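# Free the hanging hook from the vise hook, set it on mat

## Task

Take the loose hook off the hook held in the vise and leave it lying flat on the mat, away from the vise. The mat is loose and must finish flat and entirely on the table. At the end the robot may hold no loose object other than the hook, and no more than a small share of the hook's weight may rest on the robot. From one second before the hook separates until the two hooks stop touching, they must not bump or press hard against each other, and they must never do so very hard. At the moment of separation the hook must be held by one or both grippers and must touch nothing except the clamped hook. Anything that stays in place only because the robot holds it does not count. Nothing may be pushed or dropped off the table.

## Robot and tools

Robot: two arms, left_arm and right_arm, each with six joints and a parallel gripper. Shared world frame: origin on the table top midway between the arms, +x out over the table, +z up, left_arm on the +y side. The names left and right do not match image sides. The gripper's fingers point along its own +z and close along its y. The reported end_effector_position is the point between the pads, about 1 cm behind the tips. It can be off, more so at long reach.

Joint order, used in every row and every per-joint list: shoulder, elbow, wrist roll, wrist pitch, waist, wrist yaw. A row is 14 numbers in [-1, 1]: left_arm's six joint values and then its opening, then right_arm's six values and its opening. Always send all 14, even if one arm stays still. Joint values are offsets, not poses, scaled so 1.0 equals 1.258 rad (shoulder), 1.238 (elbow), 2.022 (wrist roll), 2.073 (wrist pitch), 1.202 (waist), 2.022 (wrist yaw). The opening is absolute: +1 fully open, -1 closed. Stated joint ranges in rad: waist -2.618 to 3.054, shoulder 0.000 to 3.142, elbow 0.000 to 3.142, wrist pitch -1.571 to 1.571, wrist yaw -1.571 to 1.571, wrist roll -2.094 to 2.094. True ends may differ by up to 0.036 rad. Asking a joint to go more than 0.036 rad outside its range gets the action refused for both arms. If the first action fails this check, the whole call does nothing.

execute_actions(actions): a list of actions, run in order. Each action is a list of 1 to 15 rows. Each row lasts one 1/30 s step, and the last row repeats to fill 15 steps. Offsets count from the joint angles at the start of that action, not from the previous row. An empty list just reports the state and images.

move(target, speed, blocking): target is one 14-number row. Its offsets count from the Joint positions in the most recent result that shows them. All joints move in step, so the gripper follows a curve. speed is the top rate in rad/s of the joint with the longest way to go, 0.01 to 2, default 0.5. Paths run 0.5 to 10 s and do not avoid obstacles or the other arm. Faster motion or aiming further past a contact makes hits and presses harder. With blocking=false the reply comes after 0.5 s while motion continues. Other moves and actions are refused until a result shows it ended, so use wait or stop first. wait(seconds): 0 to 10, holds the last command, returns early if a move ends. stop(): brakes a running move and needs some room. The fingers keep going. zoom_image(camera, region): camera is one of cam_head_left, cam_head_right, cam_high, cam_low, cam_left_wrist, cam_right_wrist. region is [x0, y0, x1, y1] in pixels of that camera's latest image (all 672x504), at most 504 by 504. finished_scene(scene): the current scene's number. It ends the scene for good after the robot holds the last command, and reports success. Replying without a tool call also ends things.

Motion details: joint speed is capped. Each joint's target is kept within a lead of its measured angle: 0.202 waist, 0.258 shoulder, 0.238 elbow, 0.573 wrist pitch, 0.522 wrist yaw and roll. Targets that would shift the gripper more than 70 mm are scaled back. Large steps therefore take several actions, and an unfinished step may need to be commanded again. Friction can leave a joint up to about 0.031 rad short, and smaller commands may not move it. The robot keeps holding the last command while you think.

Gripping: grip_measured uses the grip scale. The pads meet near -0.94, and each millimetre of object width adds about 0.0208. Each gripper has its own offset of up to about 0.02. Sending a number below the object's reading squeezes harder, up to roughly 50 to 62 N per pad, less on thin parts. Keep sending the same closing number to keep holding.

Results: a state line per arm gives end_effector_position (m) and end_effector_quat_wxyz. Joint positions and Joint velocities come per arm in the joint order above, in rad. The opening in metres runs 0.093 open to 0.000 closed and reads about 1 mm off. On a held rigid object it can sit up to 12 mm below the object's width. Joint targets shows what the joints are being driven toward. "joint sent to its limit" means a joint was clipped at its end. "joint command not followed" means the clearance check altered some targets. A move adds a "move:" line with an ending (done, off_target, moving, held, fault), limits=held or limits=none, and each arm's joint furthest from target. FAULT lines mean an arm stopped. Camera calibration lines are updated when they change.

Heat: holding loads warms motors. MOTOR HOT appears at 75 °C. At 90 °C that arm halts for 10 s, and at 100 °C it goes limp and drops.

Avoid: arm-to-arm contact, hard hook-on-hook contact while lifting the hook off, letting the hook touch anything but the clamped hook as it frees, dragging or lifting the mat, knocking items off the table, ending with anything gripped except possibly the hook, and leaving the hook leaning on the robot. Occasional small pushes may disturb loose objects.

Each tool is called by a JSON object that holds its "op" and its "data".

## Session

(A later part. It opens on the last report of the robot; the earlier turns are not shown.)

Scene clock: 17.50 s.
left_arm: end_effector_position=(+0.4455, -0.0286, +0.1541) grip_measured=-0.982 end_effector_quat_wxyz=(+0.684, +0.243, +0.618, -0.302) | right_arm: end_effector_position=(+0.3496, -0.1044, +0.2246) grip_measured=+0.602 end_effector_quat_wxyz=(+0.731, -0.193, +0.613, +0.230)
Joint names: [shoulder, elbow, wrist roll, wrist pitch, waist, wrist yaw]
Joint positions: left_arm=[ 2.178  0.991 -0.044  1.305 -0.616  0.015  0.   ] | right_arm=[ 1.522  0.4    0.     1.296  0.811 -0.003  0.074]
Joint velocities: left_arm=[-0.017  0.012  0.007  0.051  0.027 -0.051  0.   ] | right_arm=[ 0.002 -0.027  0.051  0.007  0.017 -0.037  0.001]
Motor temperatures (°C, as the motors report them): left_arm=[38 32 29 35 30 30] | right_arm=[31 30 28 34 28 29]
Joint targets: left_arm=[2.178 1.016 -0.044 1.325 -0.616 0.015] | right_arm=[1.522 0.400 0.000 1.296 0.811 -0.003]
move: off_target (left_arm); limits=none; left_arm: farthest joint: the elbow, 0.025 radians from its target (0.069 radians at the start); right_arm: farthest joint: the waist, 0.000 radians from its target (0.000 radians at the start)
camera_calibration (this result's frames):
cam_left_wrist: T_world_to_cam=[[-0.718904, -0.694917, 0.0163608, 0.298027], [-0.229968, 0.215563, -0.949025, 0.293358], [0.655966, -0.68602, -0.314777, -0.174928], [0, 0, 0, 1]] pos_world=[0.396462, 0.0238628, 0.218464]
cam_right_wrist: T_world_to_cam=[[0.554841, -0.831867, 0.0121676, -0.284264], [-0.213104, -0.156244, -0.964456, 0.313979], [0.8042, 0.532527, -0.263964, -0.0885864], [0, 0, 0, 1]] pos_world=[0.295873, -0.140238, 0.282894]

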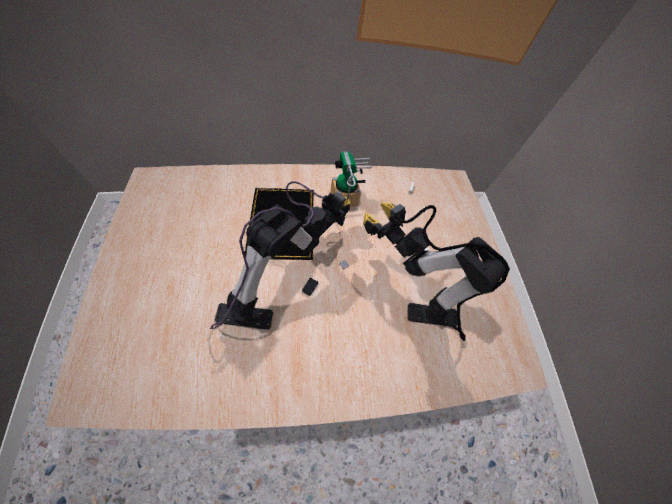

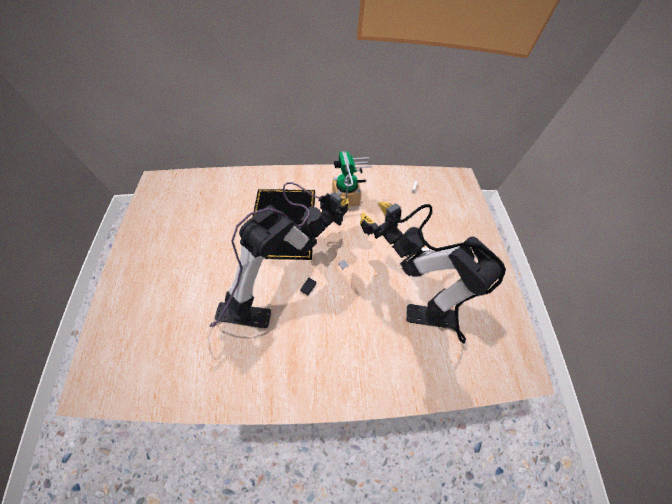

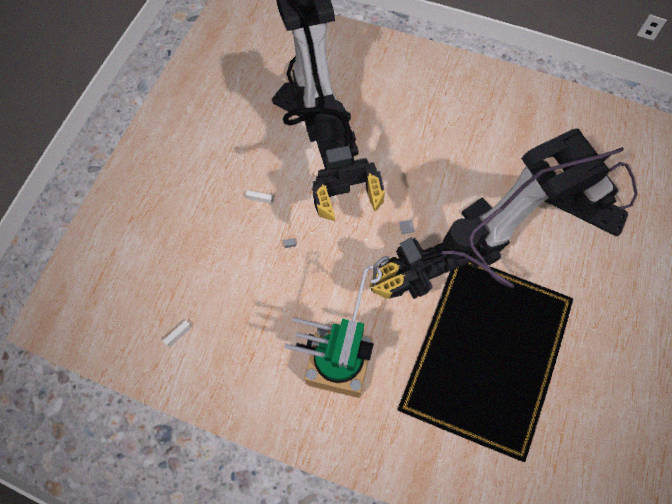

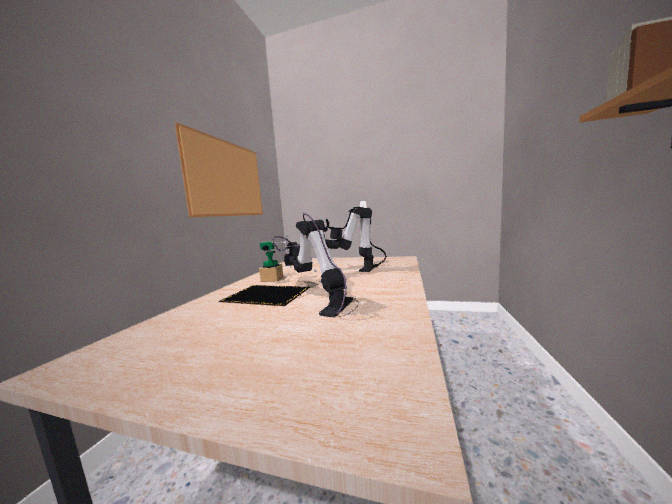

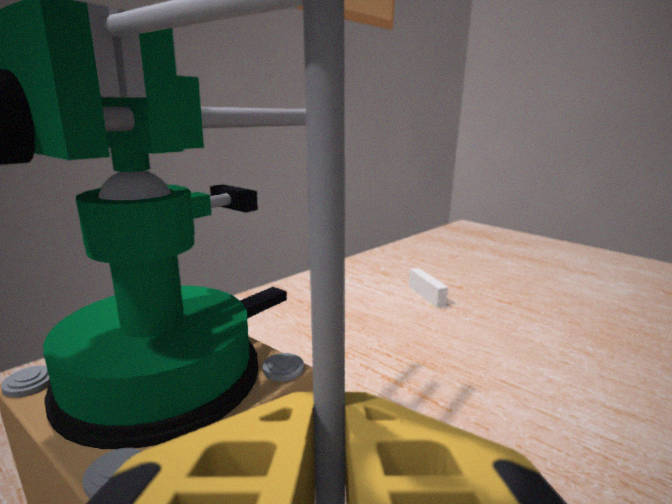

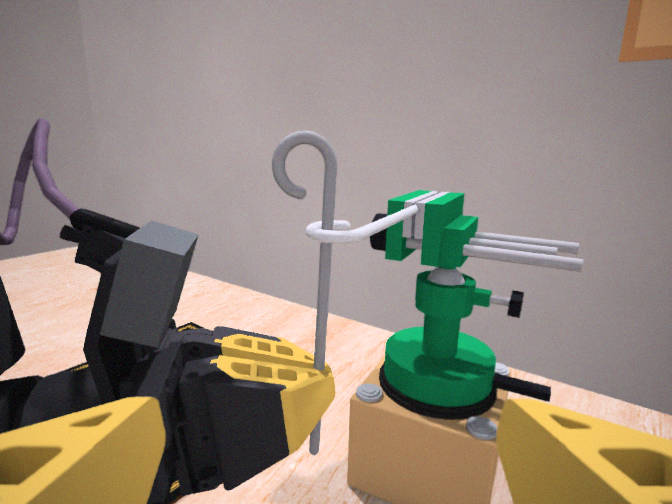

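{"op": "move", "data": {"target": [0,0.065,0,0.005,0,0,-1,0,0,0,0,0,0,0.6], "speed": 0.07}}

{"op": "zoom_image", "data": {"camera": "cam_right_wrist", "region": [240,160,400,320]}}

Scene clock: 19.07 s.
left_arm: end_effector_position=(+0.4521, -0.0351, +0.1758) grip_measured=-0.982 end_effector_quat_wxyz=(+0.700, +0.235, +0.599, -0.309) | right_arm: end_effector_position=(+0.3496, -0.1044, +0.2246) grip_measured=+0.602 end_effector_quat_wxyz=(+0.731, -0.193, +0.613, +0.230)
Joint names: [shoulder, elbow, wrist roll, wrist pitch, waist, wrist yaw]
Joint positions: left_arm=[ 2.178  1.047 -0.044  1.304 -0.616  0.015  0.   ] | right_arm=[ 1.522  0.4    0.     1.296  0.811 -0.003  0.074]
Joint velocities: left_arm=[ 0.017  0.012  0.022 -0.037  0.022  0.022  0.   ] | right_arm=[-0.007  0.002  0.007 -0.081  0.007 -0.081  0.   ]
Motor temperatures (°C, as the motors report them): left_arm=[39 33 29 35 30 30] | right_arm=[31 30 28 34 28 29]
Joint targets: left_arm=[2.178 1.072 -0.044 1.315 -0.616 0.015] | right_arm=[1.522 0.400 0.000 1.296 0.811 -0.003]
move: off_target (left_arm); limits=none; left_arm: farthest joint: the elbow, 0.025 radians from its target (0.081 radians at the start); right_arm: farthest joint: the waist, 0.000 radians from its target (0.000 radians at the start)
camera_calibration (this result's frames):
cam_left_wrist: T_world_to_cam=[[-0.719521, -0.694313, 0.0148284, 0.298491], [-0.192143, 0.17851, -0.964995, 0.301348], [0.667361, -0.697183, -0.261849, -0.191673], [0, 0, 0, 1]] pos_world=[0.400588, 0.0198218, 0.236184]
cam_right_wrist: T_world_to_cam=[[0.554841, -0.831867, 0.0121676, -0.284264], [-0.213104, -0.156244, -0.964456, 0.313979], [0.8042, 0.532527, -0.263964, -0.0885864], [0, 0, 0, 1]] pos_world=[0.295873, -0.140238, 0.282894]

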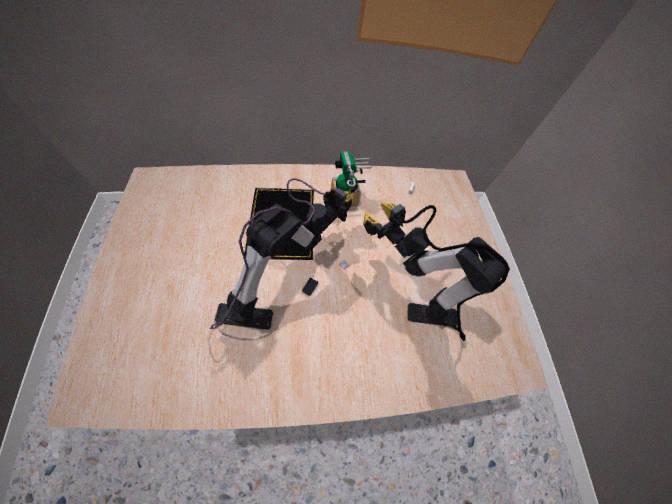

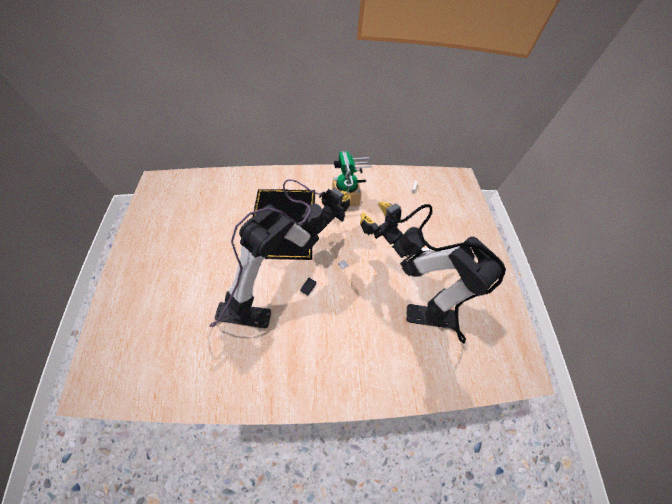

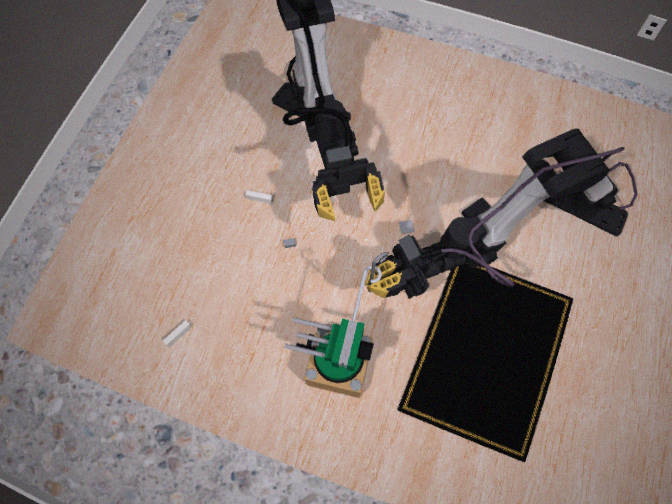

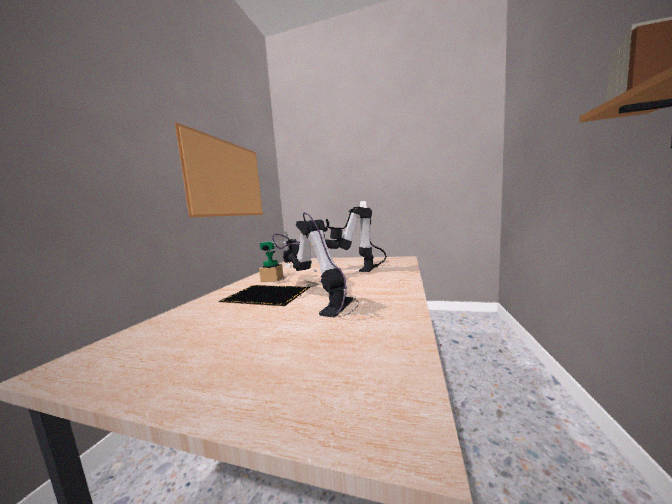

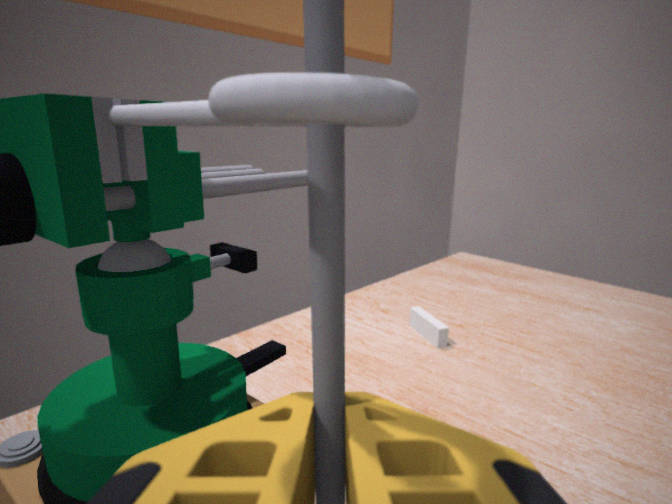

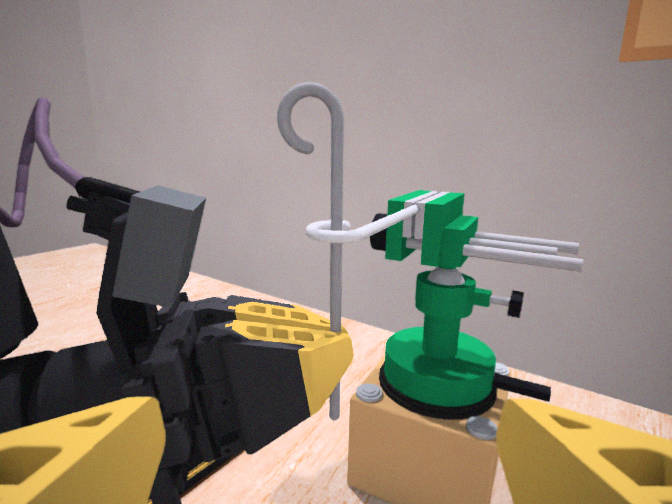

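Region (240, 160, 400, 320) of cam_right_wrist's 672x504 image, scaled by 3.150, with more detail than that image has.

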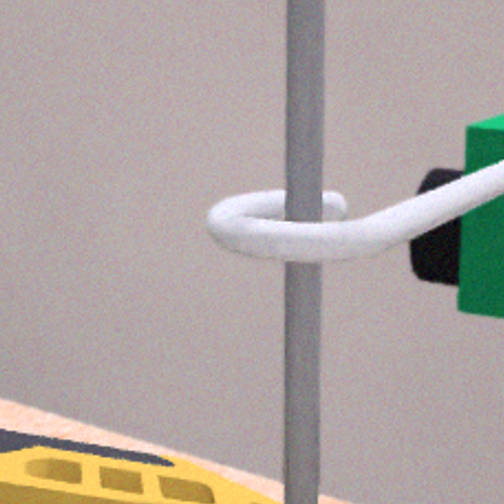

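{"op": "move", "data": {"target": [0.038,0.049,0,0.005,0,-0.02,-1,0,0,0,0,0,0,0.6], "speed": 0.05}}

{"op": "zoom_image", "data": {"camera": "cam_right_wrist", "region": [240,160,400,320]}}

{"op": "zoom_image", "data": {"camera": "cam_high", "region": [345,245,415,315]}}

Scene clock: 21.47 s.
left_arm: end_effector_position=(+0.4609, -0.0359, +0.1756) grip_measured=-0.982 end_effector_quat_wxyz=(+0.707, +0.222, +0.600, -0.301) | right_arm: end_effector_position=(+0.3496, -0.1044, +0.2246) grip_measured=+0.602 end_effector_quat_wxyz=(+0.731, -0.193, +0.613, +0.230)
Joint names: [shoulder, elbow, wrist roll, wrist pitch, waist, wrist yaw]
Joint positions: left_arm=[ 2.204  1.081 -0.044  1.304 -0.616 -0.018  0.   ] | right_arm=[ 1.522  0.4    0.     1.296  0.811 -0.003  0.074]
Joint velocities: left_arm=[-0.012  0.002  0.007 -0.037 -0.007  0.022  0.   ] | right_arm=[-0.012  0.002  0.022 -0.051 -0.012  0.066 -0.   ]
Motor temperatures (°C, as the motors report them): left_arm=[39 33 29 36 30 30] | right_arm=[32 30 28 34 28 29]
Joint targets: left_arm=[2.226 1.107 -0.044 1.315 -0.616 -0.025] | right_arm=[1.522 0.400 0.000 1.296 0.811 -0.003]
move: off_target (left_arm); limits=none; left_arm: farthest joint: the elbow, 0.026 radians from its target (0.061 radians at the start); right_arm: farthest joint: the waist, 0.000 radians from its target (0.000 radians at the start)
camera_calibration (this result's frames):
cam_left_wrist: T_world_to_cam=[[-0.696776, -0.716995, 0.0205127, 0.291915], [-0.195243, 0.162064, -0.967272, 0.30416], [0.690205, -0.677977, -0.25291, -0.209621], [0, 0, 0, 1]] pos_world=[0.407466, 0.0178906, 0.235202]
cam_right_wrist: T_world_to_cam=[[0.554841, -0.831867, 0.0121676, -0.284264], [-0.213104, -0.156244, -0.964456, 0.313979], [0.8042, 0.532527, -0.263964, -0.0885864], [0, 0, 0, 1]] pos_world=[0.295873, -0.140238, 0.282894]

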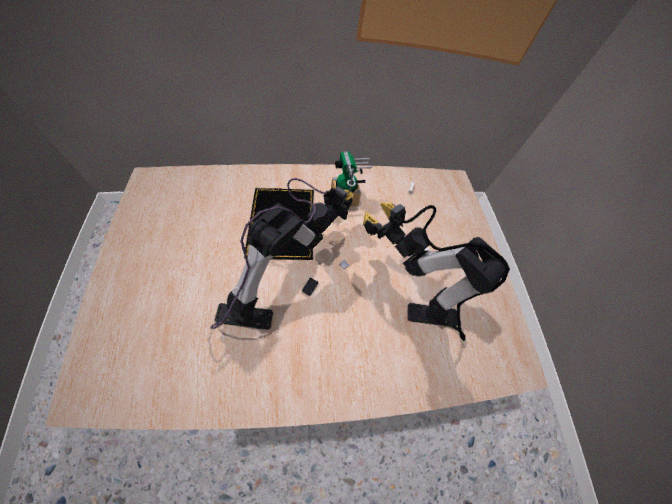

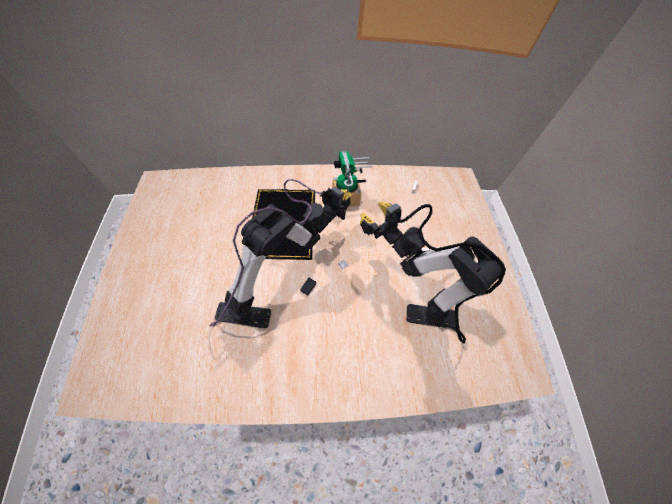

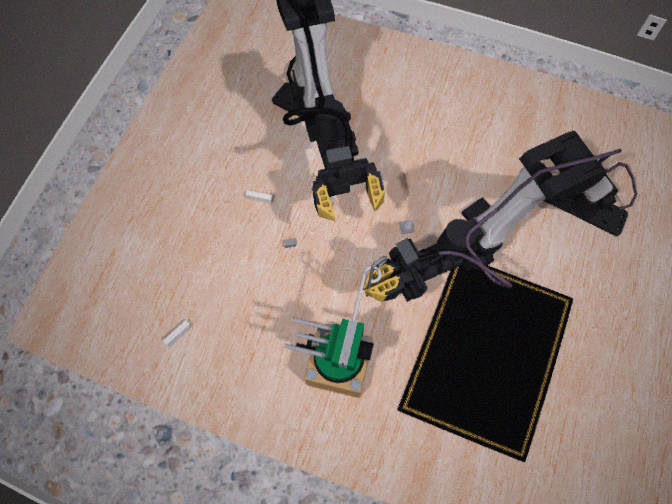

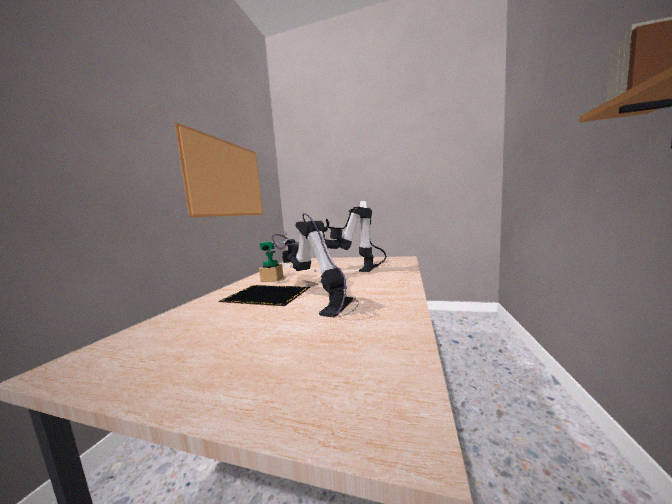

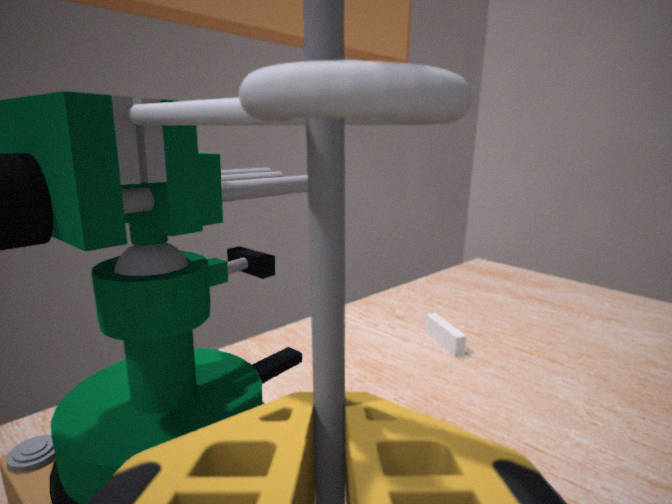

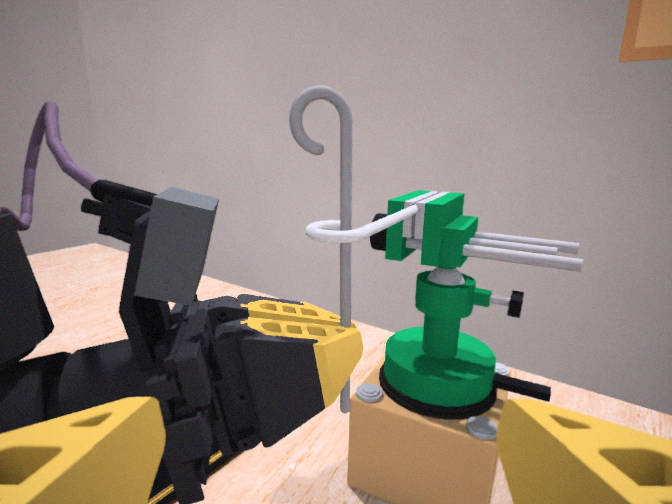

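Region (240, 160, 400, 320) of cam_right_wrist's 672x504 image, scaled by 3.150, with more detail than that image has.

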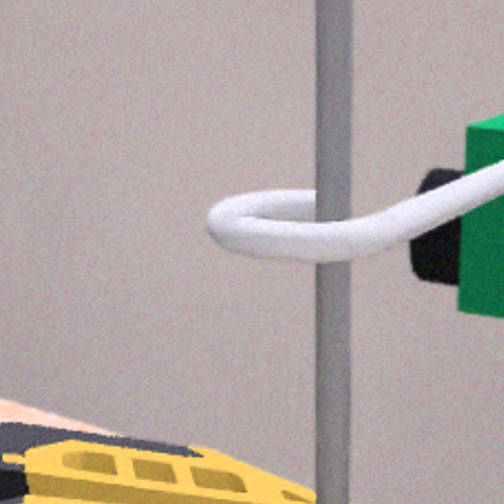

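Region (345, 245, 415, 315) of cam_high's 672x504 image, scaled by 7.200, with more detail than that image has.

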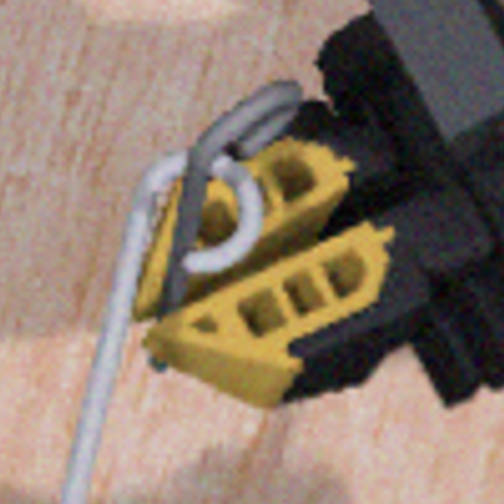

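{"op": "move", "data": {"target": [0.033,0.044,0,0.005,0,0,-1,0,0,0,0,0,0,0.6], "speed": 0.05}}

{"op": "zoom_image", "data": {"camera": "cam_right_wrist", "region": [240,160,400,320]}}

{"op": "zoom_image", "data": {"camera": "cam_high", "region": [345,245,415,315]}}

Scene clock: 23.03 s.
left_arm: end_effector_position=(+0.4648, -0.0397, +0.1762) grip_measured=-0.982 end_effector_quat_wxyz=(+0.710, +0.221, +0.597, -0.302) | right_arm: end_effector_position=(+0.3496, -0.1044, +0.2246) grip_measured=+0.602 end_effector_quat_wxyz=(+0.731, -0.193, +0.613, +0.230)
Joint names: [shoulder, elbow, wrist roll, wrist pitch, waist, wrist yaw]
Joint positions: left_arm=[ 2.223  1.11  -0.044  1.304 -0.616 -0.018  0.   ] | right_arm=[ 1.522  0.4    0.     1.296  0.811 -0.003  0.074]
Joint velocities: left_arm=[ 0.027  0.002  0.022 -0.007 -0.007 -0.007  0.   ] | right_arm=[ 0.002  0.017  0.051  0.007 -0.007 -0.066  0.001]
Motor temperatures (°C, as the motors report them): left_arm=[40 33 29 36 30 30] | right_arm=[32 30 28 34 28 29]
Joint targets: left_arm=[2.245 1.136 -0.044 1.315 -0.616 -0.018] | right_arm=[1.522 0.400 0.000 1.296 0.811 -0.003]
move: off_target (left_arm); limits=none; left_arm: farthest joint: the elbow, 0.026 radians from its target (0.054 radians at the start); right_arm: farthest joint: the waist, 0.000 radians from its target (0.000 radians at the start)
camera_calibration (this result's frames):
cam_left_wrist: T_world_to_cam=[[-0.696641, -0.717124, 0.0206209, 0.291858], [-0.189016, 0.155738, -0.969545, 0.3034], [0.692073, -0.679323, -0.244042, -0.217162], [0, 0, 0, 1]] pos_world=[0.41096, 0.0145239, 0.235145]
cam_right_wrist: T_world_to_cam=[[0.554841, -0.831867, 0.0121676, -0.284264], [-0.213104, -0.156244, -0.964456, 0.313979], [0.8042, 0.532527, -0.263964, -0.0885864], [0, 0, 0, 1]] pos_world=[0.295873, -0.140238, 0.282894]

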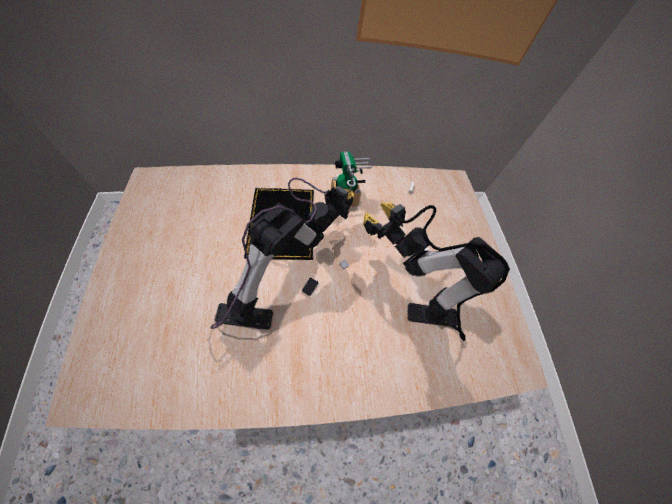

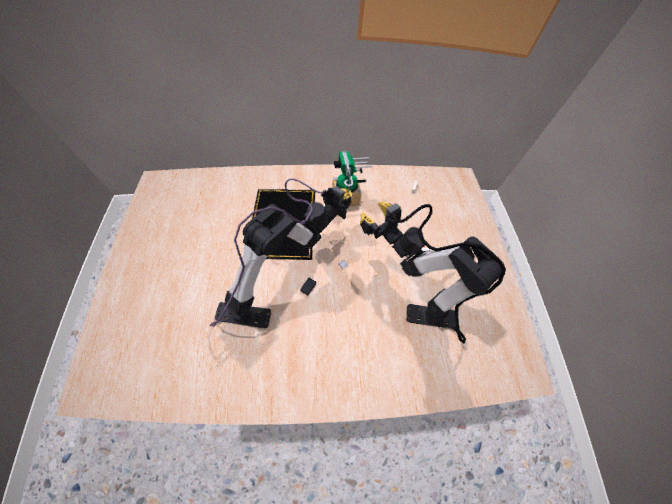

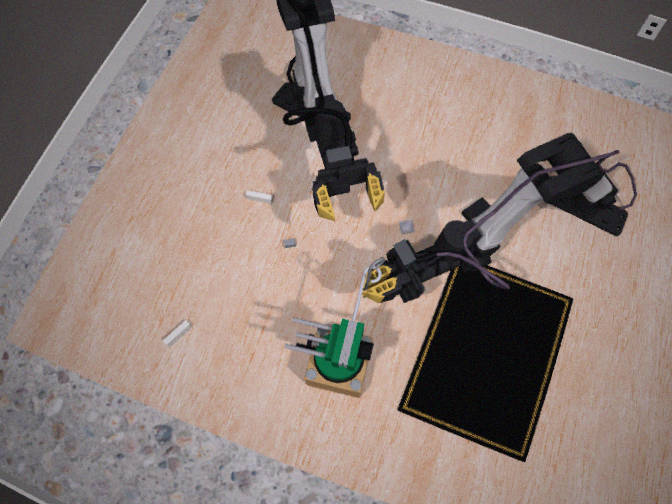

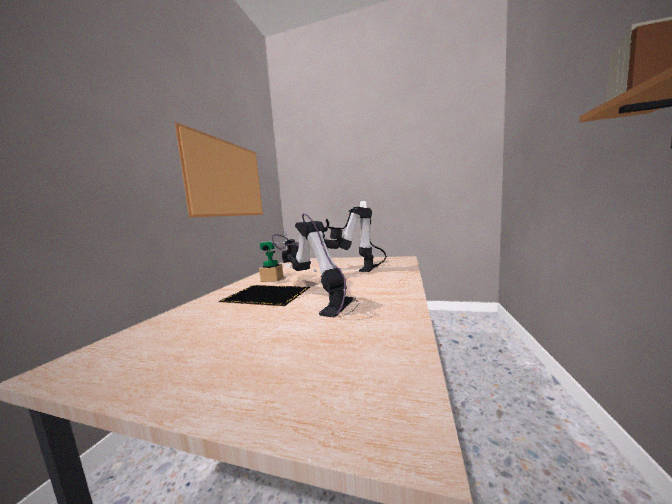

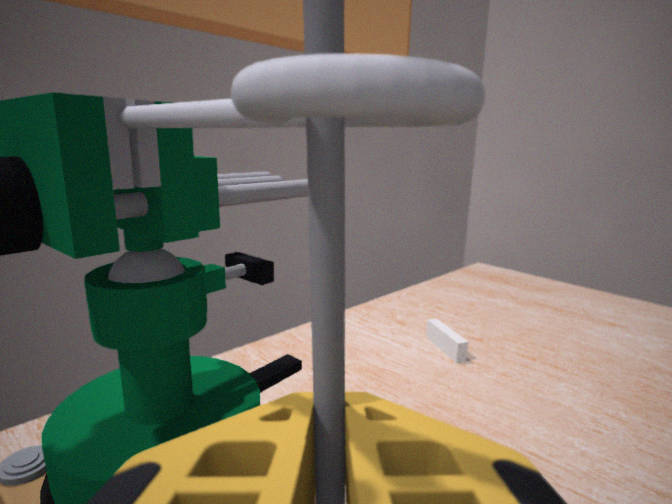

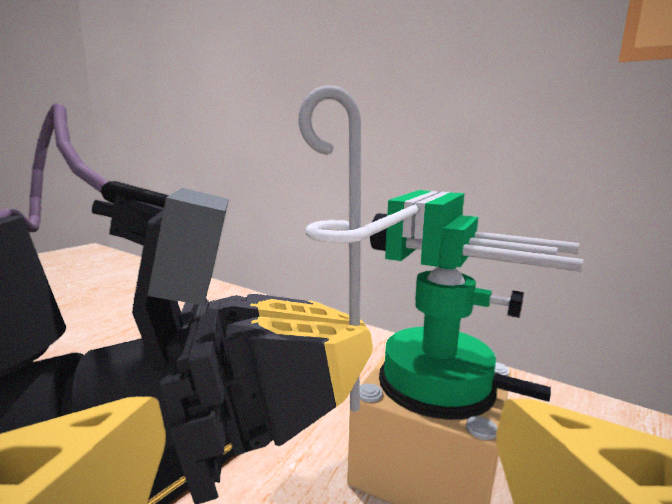

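Region (240, 160, 400, 320) of cam_right_wrist's 672x504 image, scaled by 3.150, with more detail than that image has.

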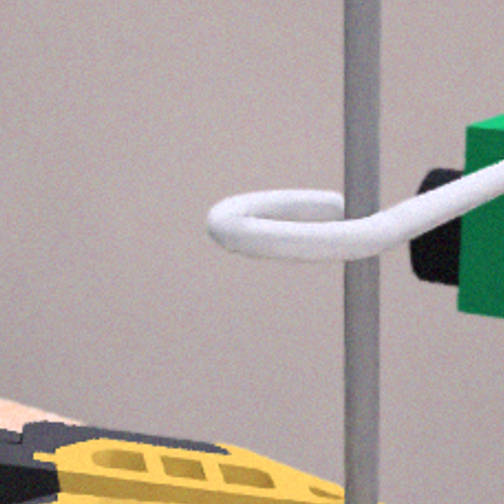

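Region (345, 245, 415, 315) of cam_high's 672x504 image, scaled by 7.200, with more detail than that image has.

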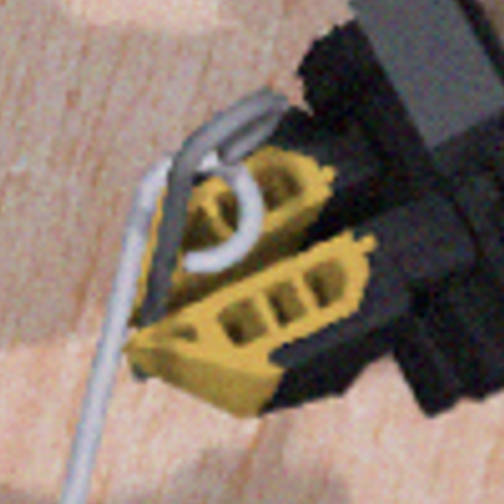

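{"op": "move", "data": {"target": [0.033,0,0,0.005,0,-0.012,-1,0,0,0,0,0,0,0.6], "speed": 0.04}}

{"op": "zoom_image", "data": {"camera": "cam_right_wrist", "region": [240,160,400,320]}}

{"op": "zoom_image", "data": {"camera": "cam_high", "region": [345,245,415,315]}}

Scene clock: 24.60 s.
left_arm: end_effector_position=(+0.4676, -0.0385, +0.1637) grip_measured=-0.982 end_effector_quat_wxyz=(+0.706, +0.218, +0.607, -0.294) | right_arm: end_effector_position=(+0.3496, -0.1044, +0.2246) grip_measured=+0.602 end_effector_quat_wxyz=(+0.731, -0.193, +0.613, +0.230)
Joint names: [shoulder, elbow, wrist roll, wrist pitch, waist, wrist yaw]
Joint positions: left_arm=[ 2.245  1.11  -0.044  1.305 -0.616 -0.035  0.   ] | right_arm=[ 1.522  0.4    0.     1.296  0.811 -0.003  0.074]
Joint velocities: left_arm=[-0.022  0.002 -0.037 -0.022  0.012 -0.11   0.   ] | right_arm=[ 0.017 -0.017  0.037 -0.066  0.002  0.022 -0.001]
Motor temperatures (°C, as the motors report them): left_arm=[40 33 29 36 30 30] | right_arm=[32 30 28 34 28 29]
Joint targets: left_arm=[2.264 1.110 -0.044 1.315 -0.616 -0.042] | right_arm=[1.522 0.400 0.000 1.296 0.811 -0.003]
move: done; limits=none; left_arm: farthest joint: the shoulder, 0.019 radians from its target (0.042 radians at the start); right_arm: farthest joint: the waist, 0.000 radians from its target (0.000 radians at the start)
camera_calibration (this result's frames):
cam_left_wrist: T_world_to_cam=[[-0.684308, -0.72882, 0.0233493, 0.288273], [-0.208983, 0.165341, -0.96384, 0.300357], [0.698605, -0.664443, -0.265456, -0.220343], [0, 0, 0, 1]] pos_world=[0.41397, 0.0140324, 0.224274]
cam_right_wrist: T_world_to_cam=[[0.554841, -0.831867, 0.0121676, -0.284264], [-0.213104, -0.156244, -0.964456, 0.313979], [0.8042, 0.532527, -0.263964, -0.0885864], [0, 0, 0, 1]] pos_world=[0.295873, -0.140238, 0.282894]

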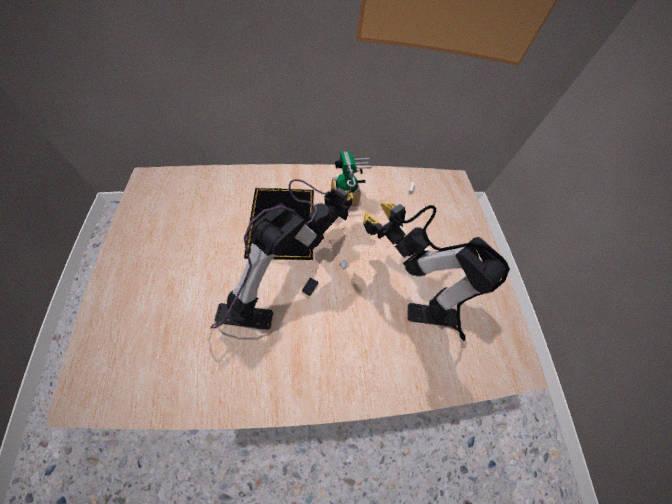

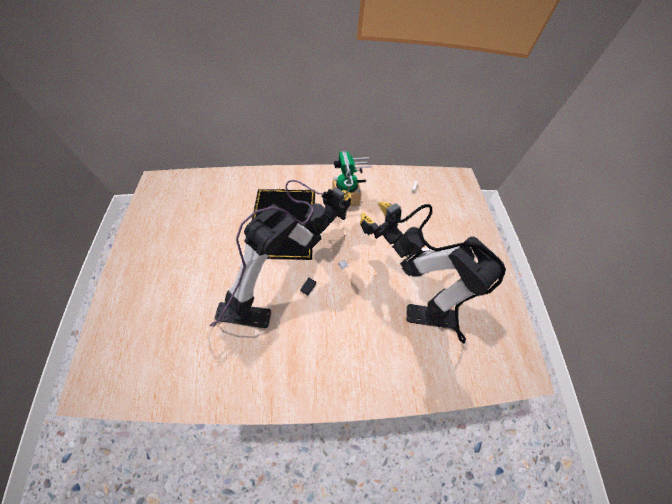

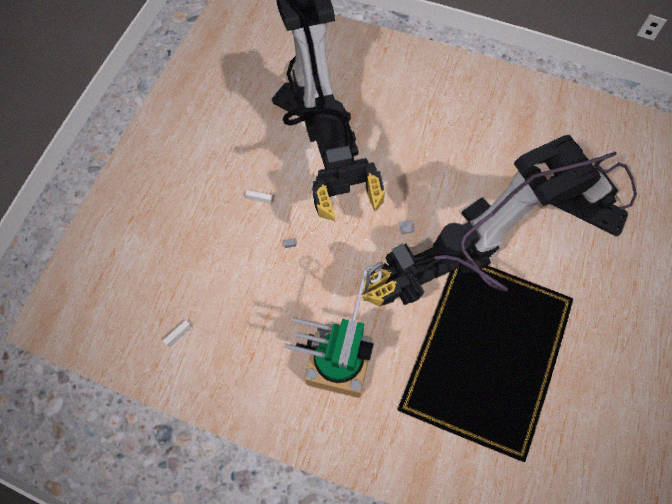

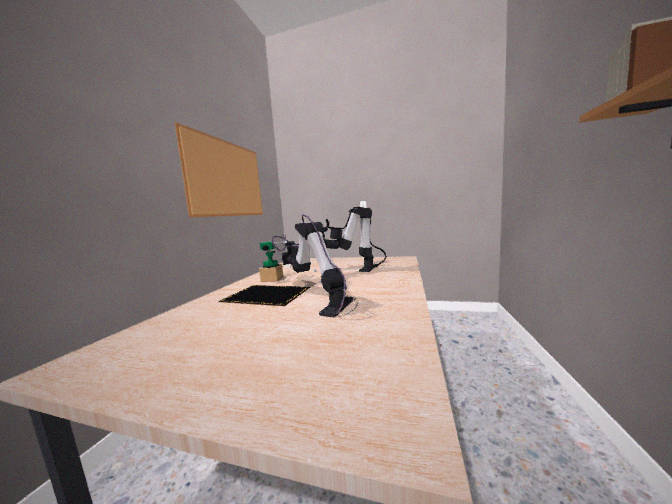

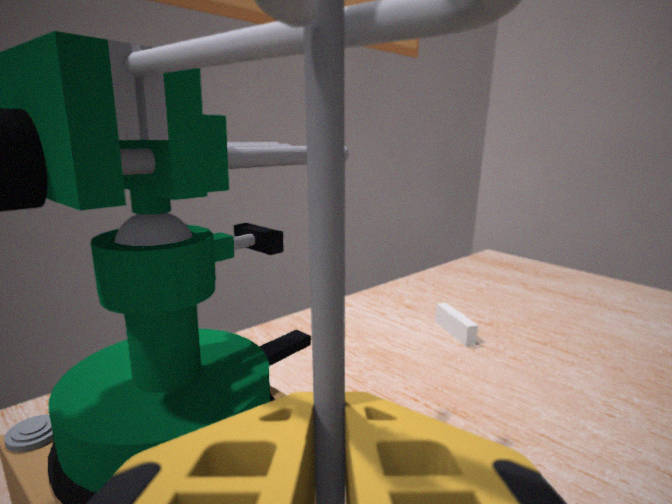

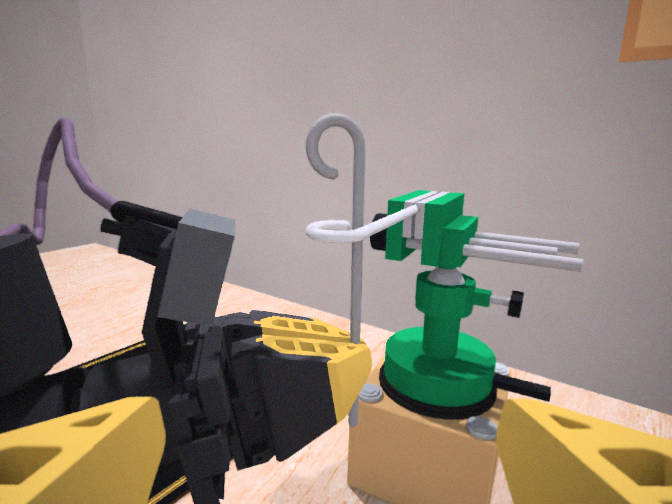

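Region (240, 160, 400, 320) of cam_right_wrist's 672x504 image, scaled by 3.150, with more detail than that image has.

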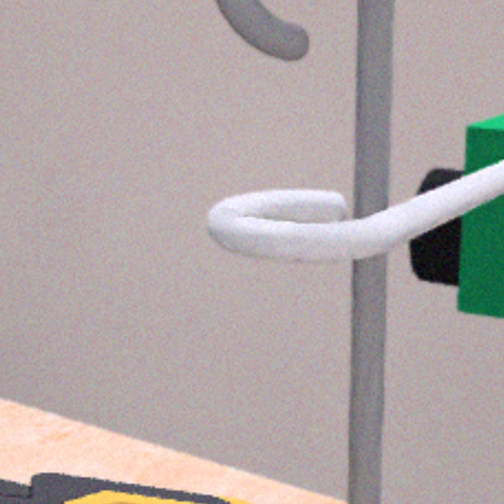

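Region (345, 245, 415, 315) of cam_high's 672x504 image, scaled by 7.200, with more detail than that image has.

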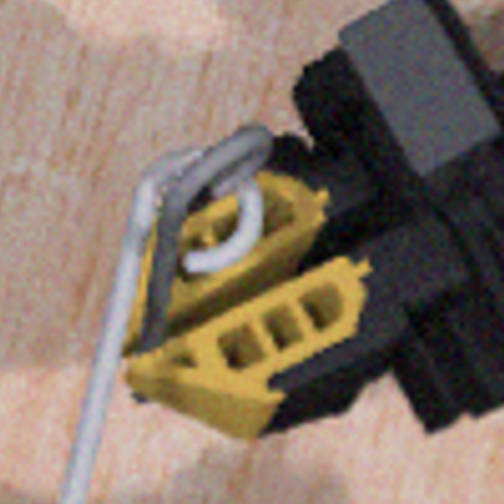

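{"op": "move", "data": {"target": [0,0.042,0,0.005,0,-0.01,-1,0,0,0,0,0,0,0.6], "speed": 0.045}}

{"op": "zoom_image", "data": {"camera": "cam_right_wrist", "region": [240,160,400,320]}}

{"op": "zoom_image", "data": {"camera": "cam_high", "region": [345,245,415,315]}}

Scene clock: 26.27 s.
left_arm: end_effector_position=(+0.4719, -0.0396, +0.1741) grip_measured=-0.982 end_effector_quat_wxyz=(+0.715, +0.210, +0.599, -0.294) | right_arm: end_effector_position=(+0.3496, -0.1044, +0.2246) grip_measured=+0.602 end_effector_quat_wxyz=(+0.731, -0.193, +0.613, +0.230)
Joint names: [shoulder, elbow, wrist roll, wrist pitch, waist, wrist yaw]
Joint positions: left_arm=[ 2.245  1.136 -0.044  1.305 -0.616 -0.048  0.   ] | right_arm=[ 1.522  0.4    0.     1.296  0.811 -0.003  0.074]
Joint velocities: left_arm=[-0.002  0.017 -0.037 -0.066  0.012  0.037  0.   ] | right_arm=[-0.007 -0.012  0.022 -0.022  0.007  0.066 -0.001]
Motor temperatures (°C, as the motors report them): left_arm=[41 34 29 36 30 30] | right_arm=[32 30 28 34 28 29]
Joint targets: left_arm=[2.245 1.161 -0.044 1.315 -0.616 -0.055] | right_arm=[1.522 0.400 0.000 1.296 0.811 -0.003]
move: off_target (left_arm); limits=none; left_arm: farthest joint: the elbow, 0.026 radians from its target (0.052 radians at the start); right_arm: farthest joint: the waist, 0.000 radians from its target (0.000 radians at the start)
camera_calibration (this result's frames):
cam_left_wrist: T_world_to_cam=[[-0.675385, -0.736992, 0.0264168, 0.285059], [-0.194358, 0.143328, -0.970403, 0.304911], [0.711393, -0.66053, -0.240043, -0.23164], [0, 0, 0, 1]] pos_world=[0.416574, 0.0133786, 0.232752]
cam_right_wrist: T_world_to_cam=[[0.554841, -0.831867, 0.0121676, -0.284264], [-0.213104, -0.156244, -0.964456, 0.313979], [0.8042, 0.532527, -0.263964, -0.0885864], [0, 0, 0, 1]] pos_world=[0.295873, -0.140238, 0.282894]

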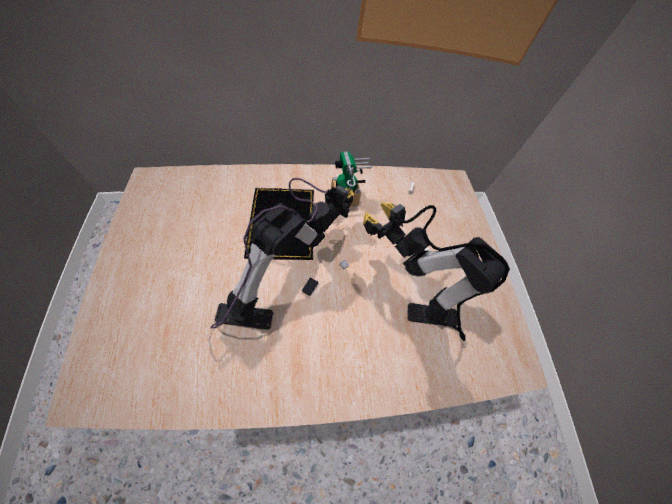

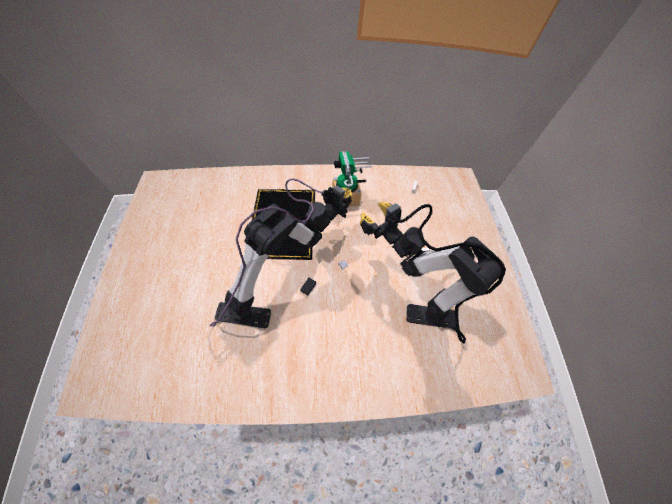

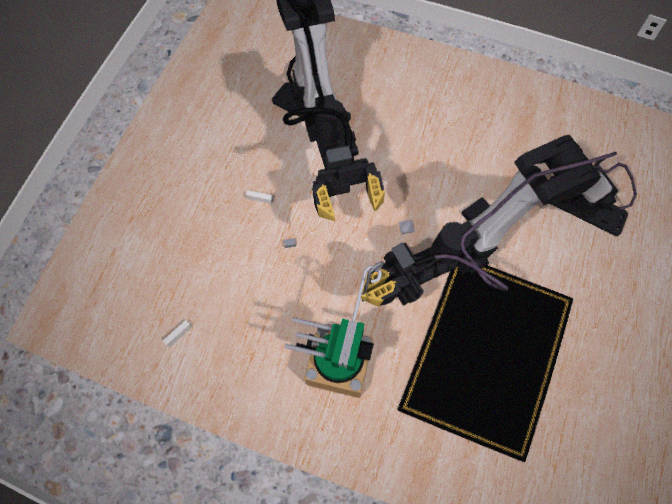

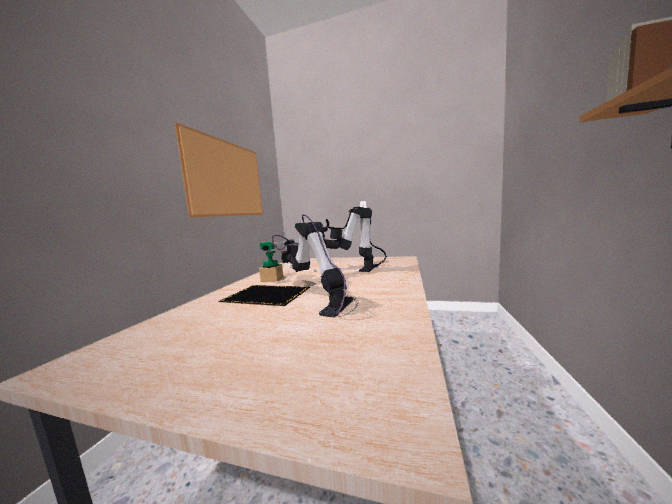

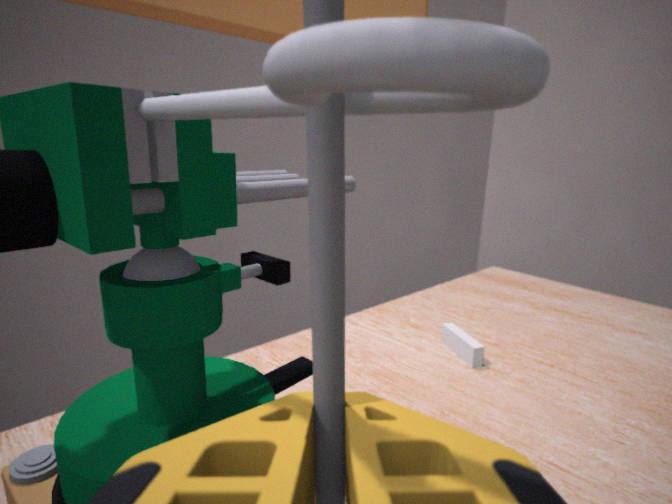

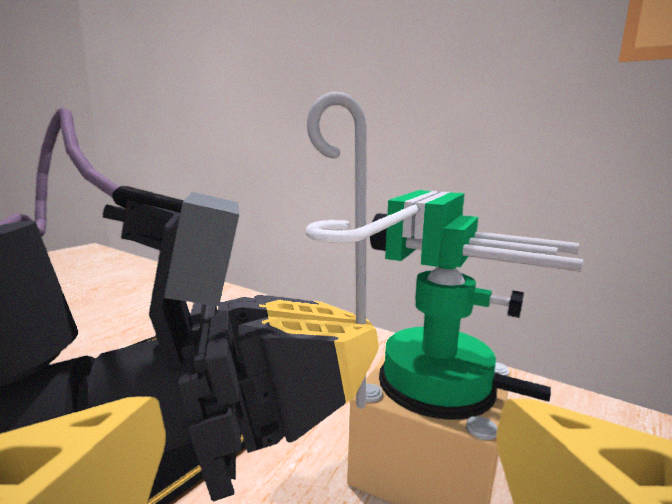

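Region (240, 160, 400, 320) of cam_right_wrist's 672x504 image, scaled by 3.150, with more detail than that image has.

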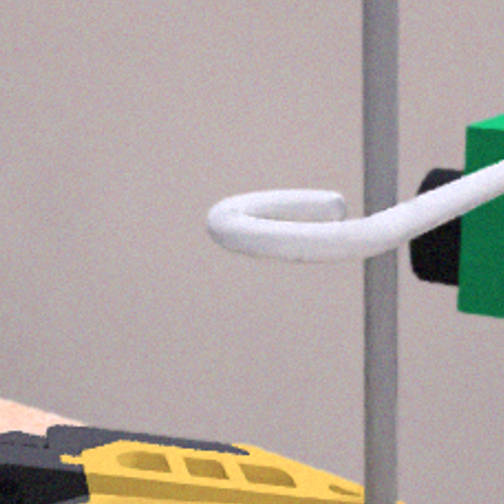

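Region (345, 245, 415, 315) of cam_high's 672x504 image, scaled by 7.200, with more detail than that image has.

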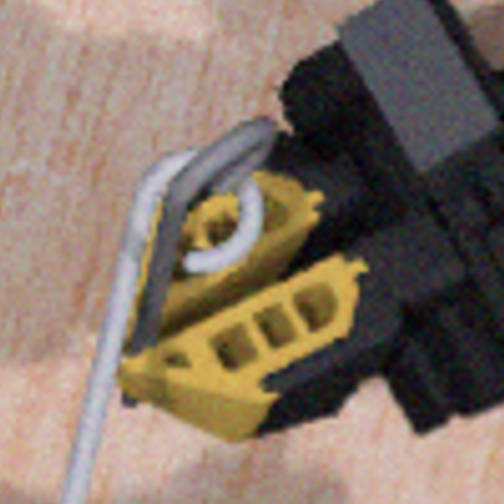

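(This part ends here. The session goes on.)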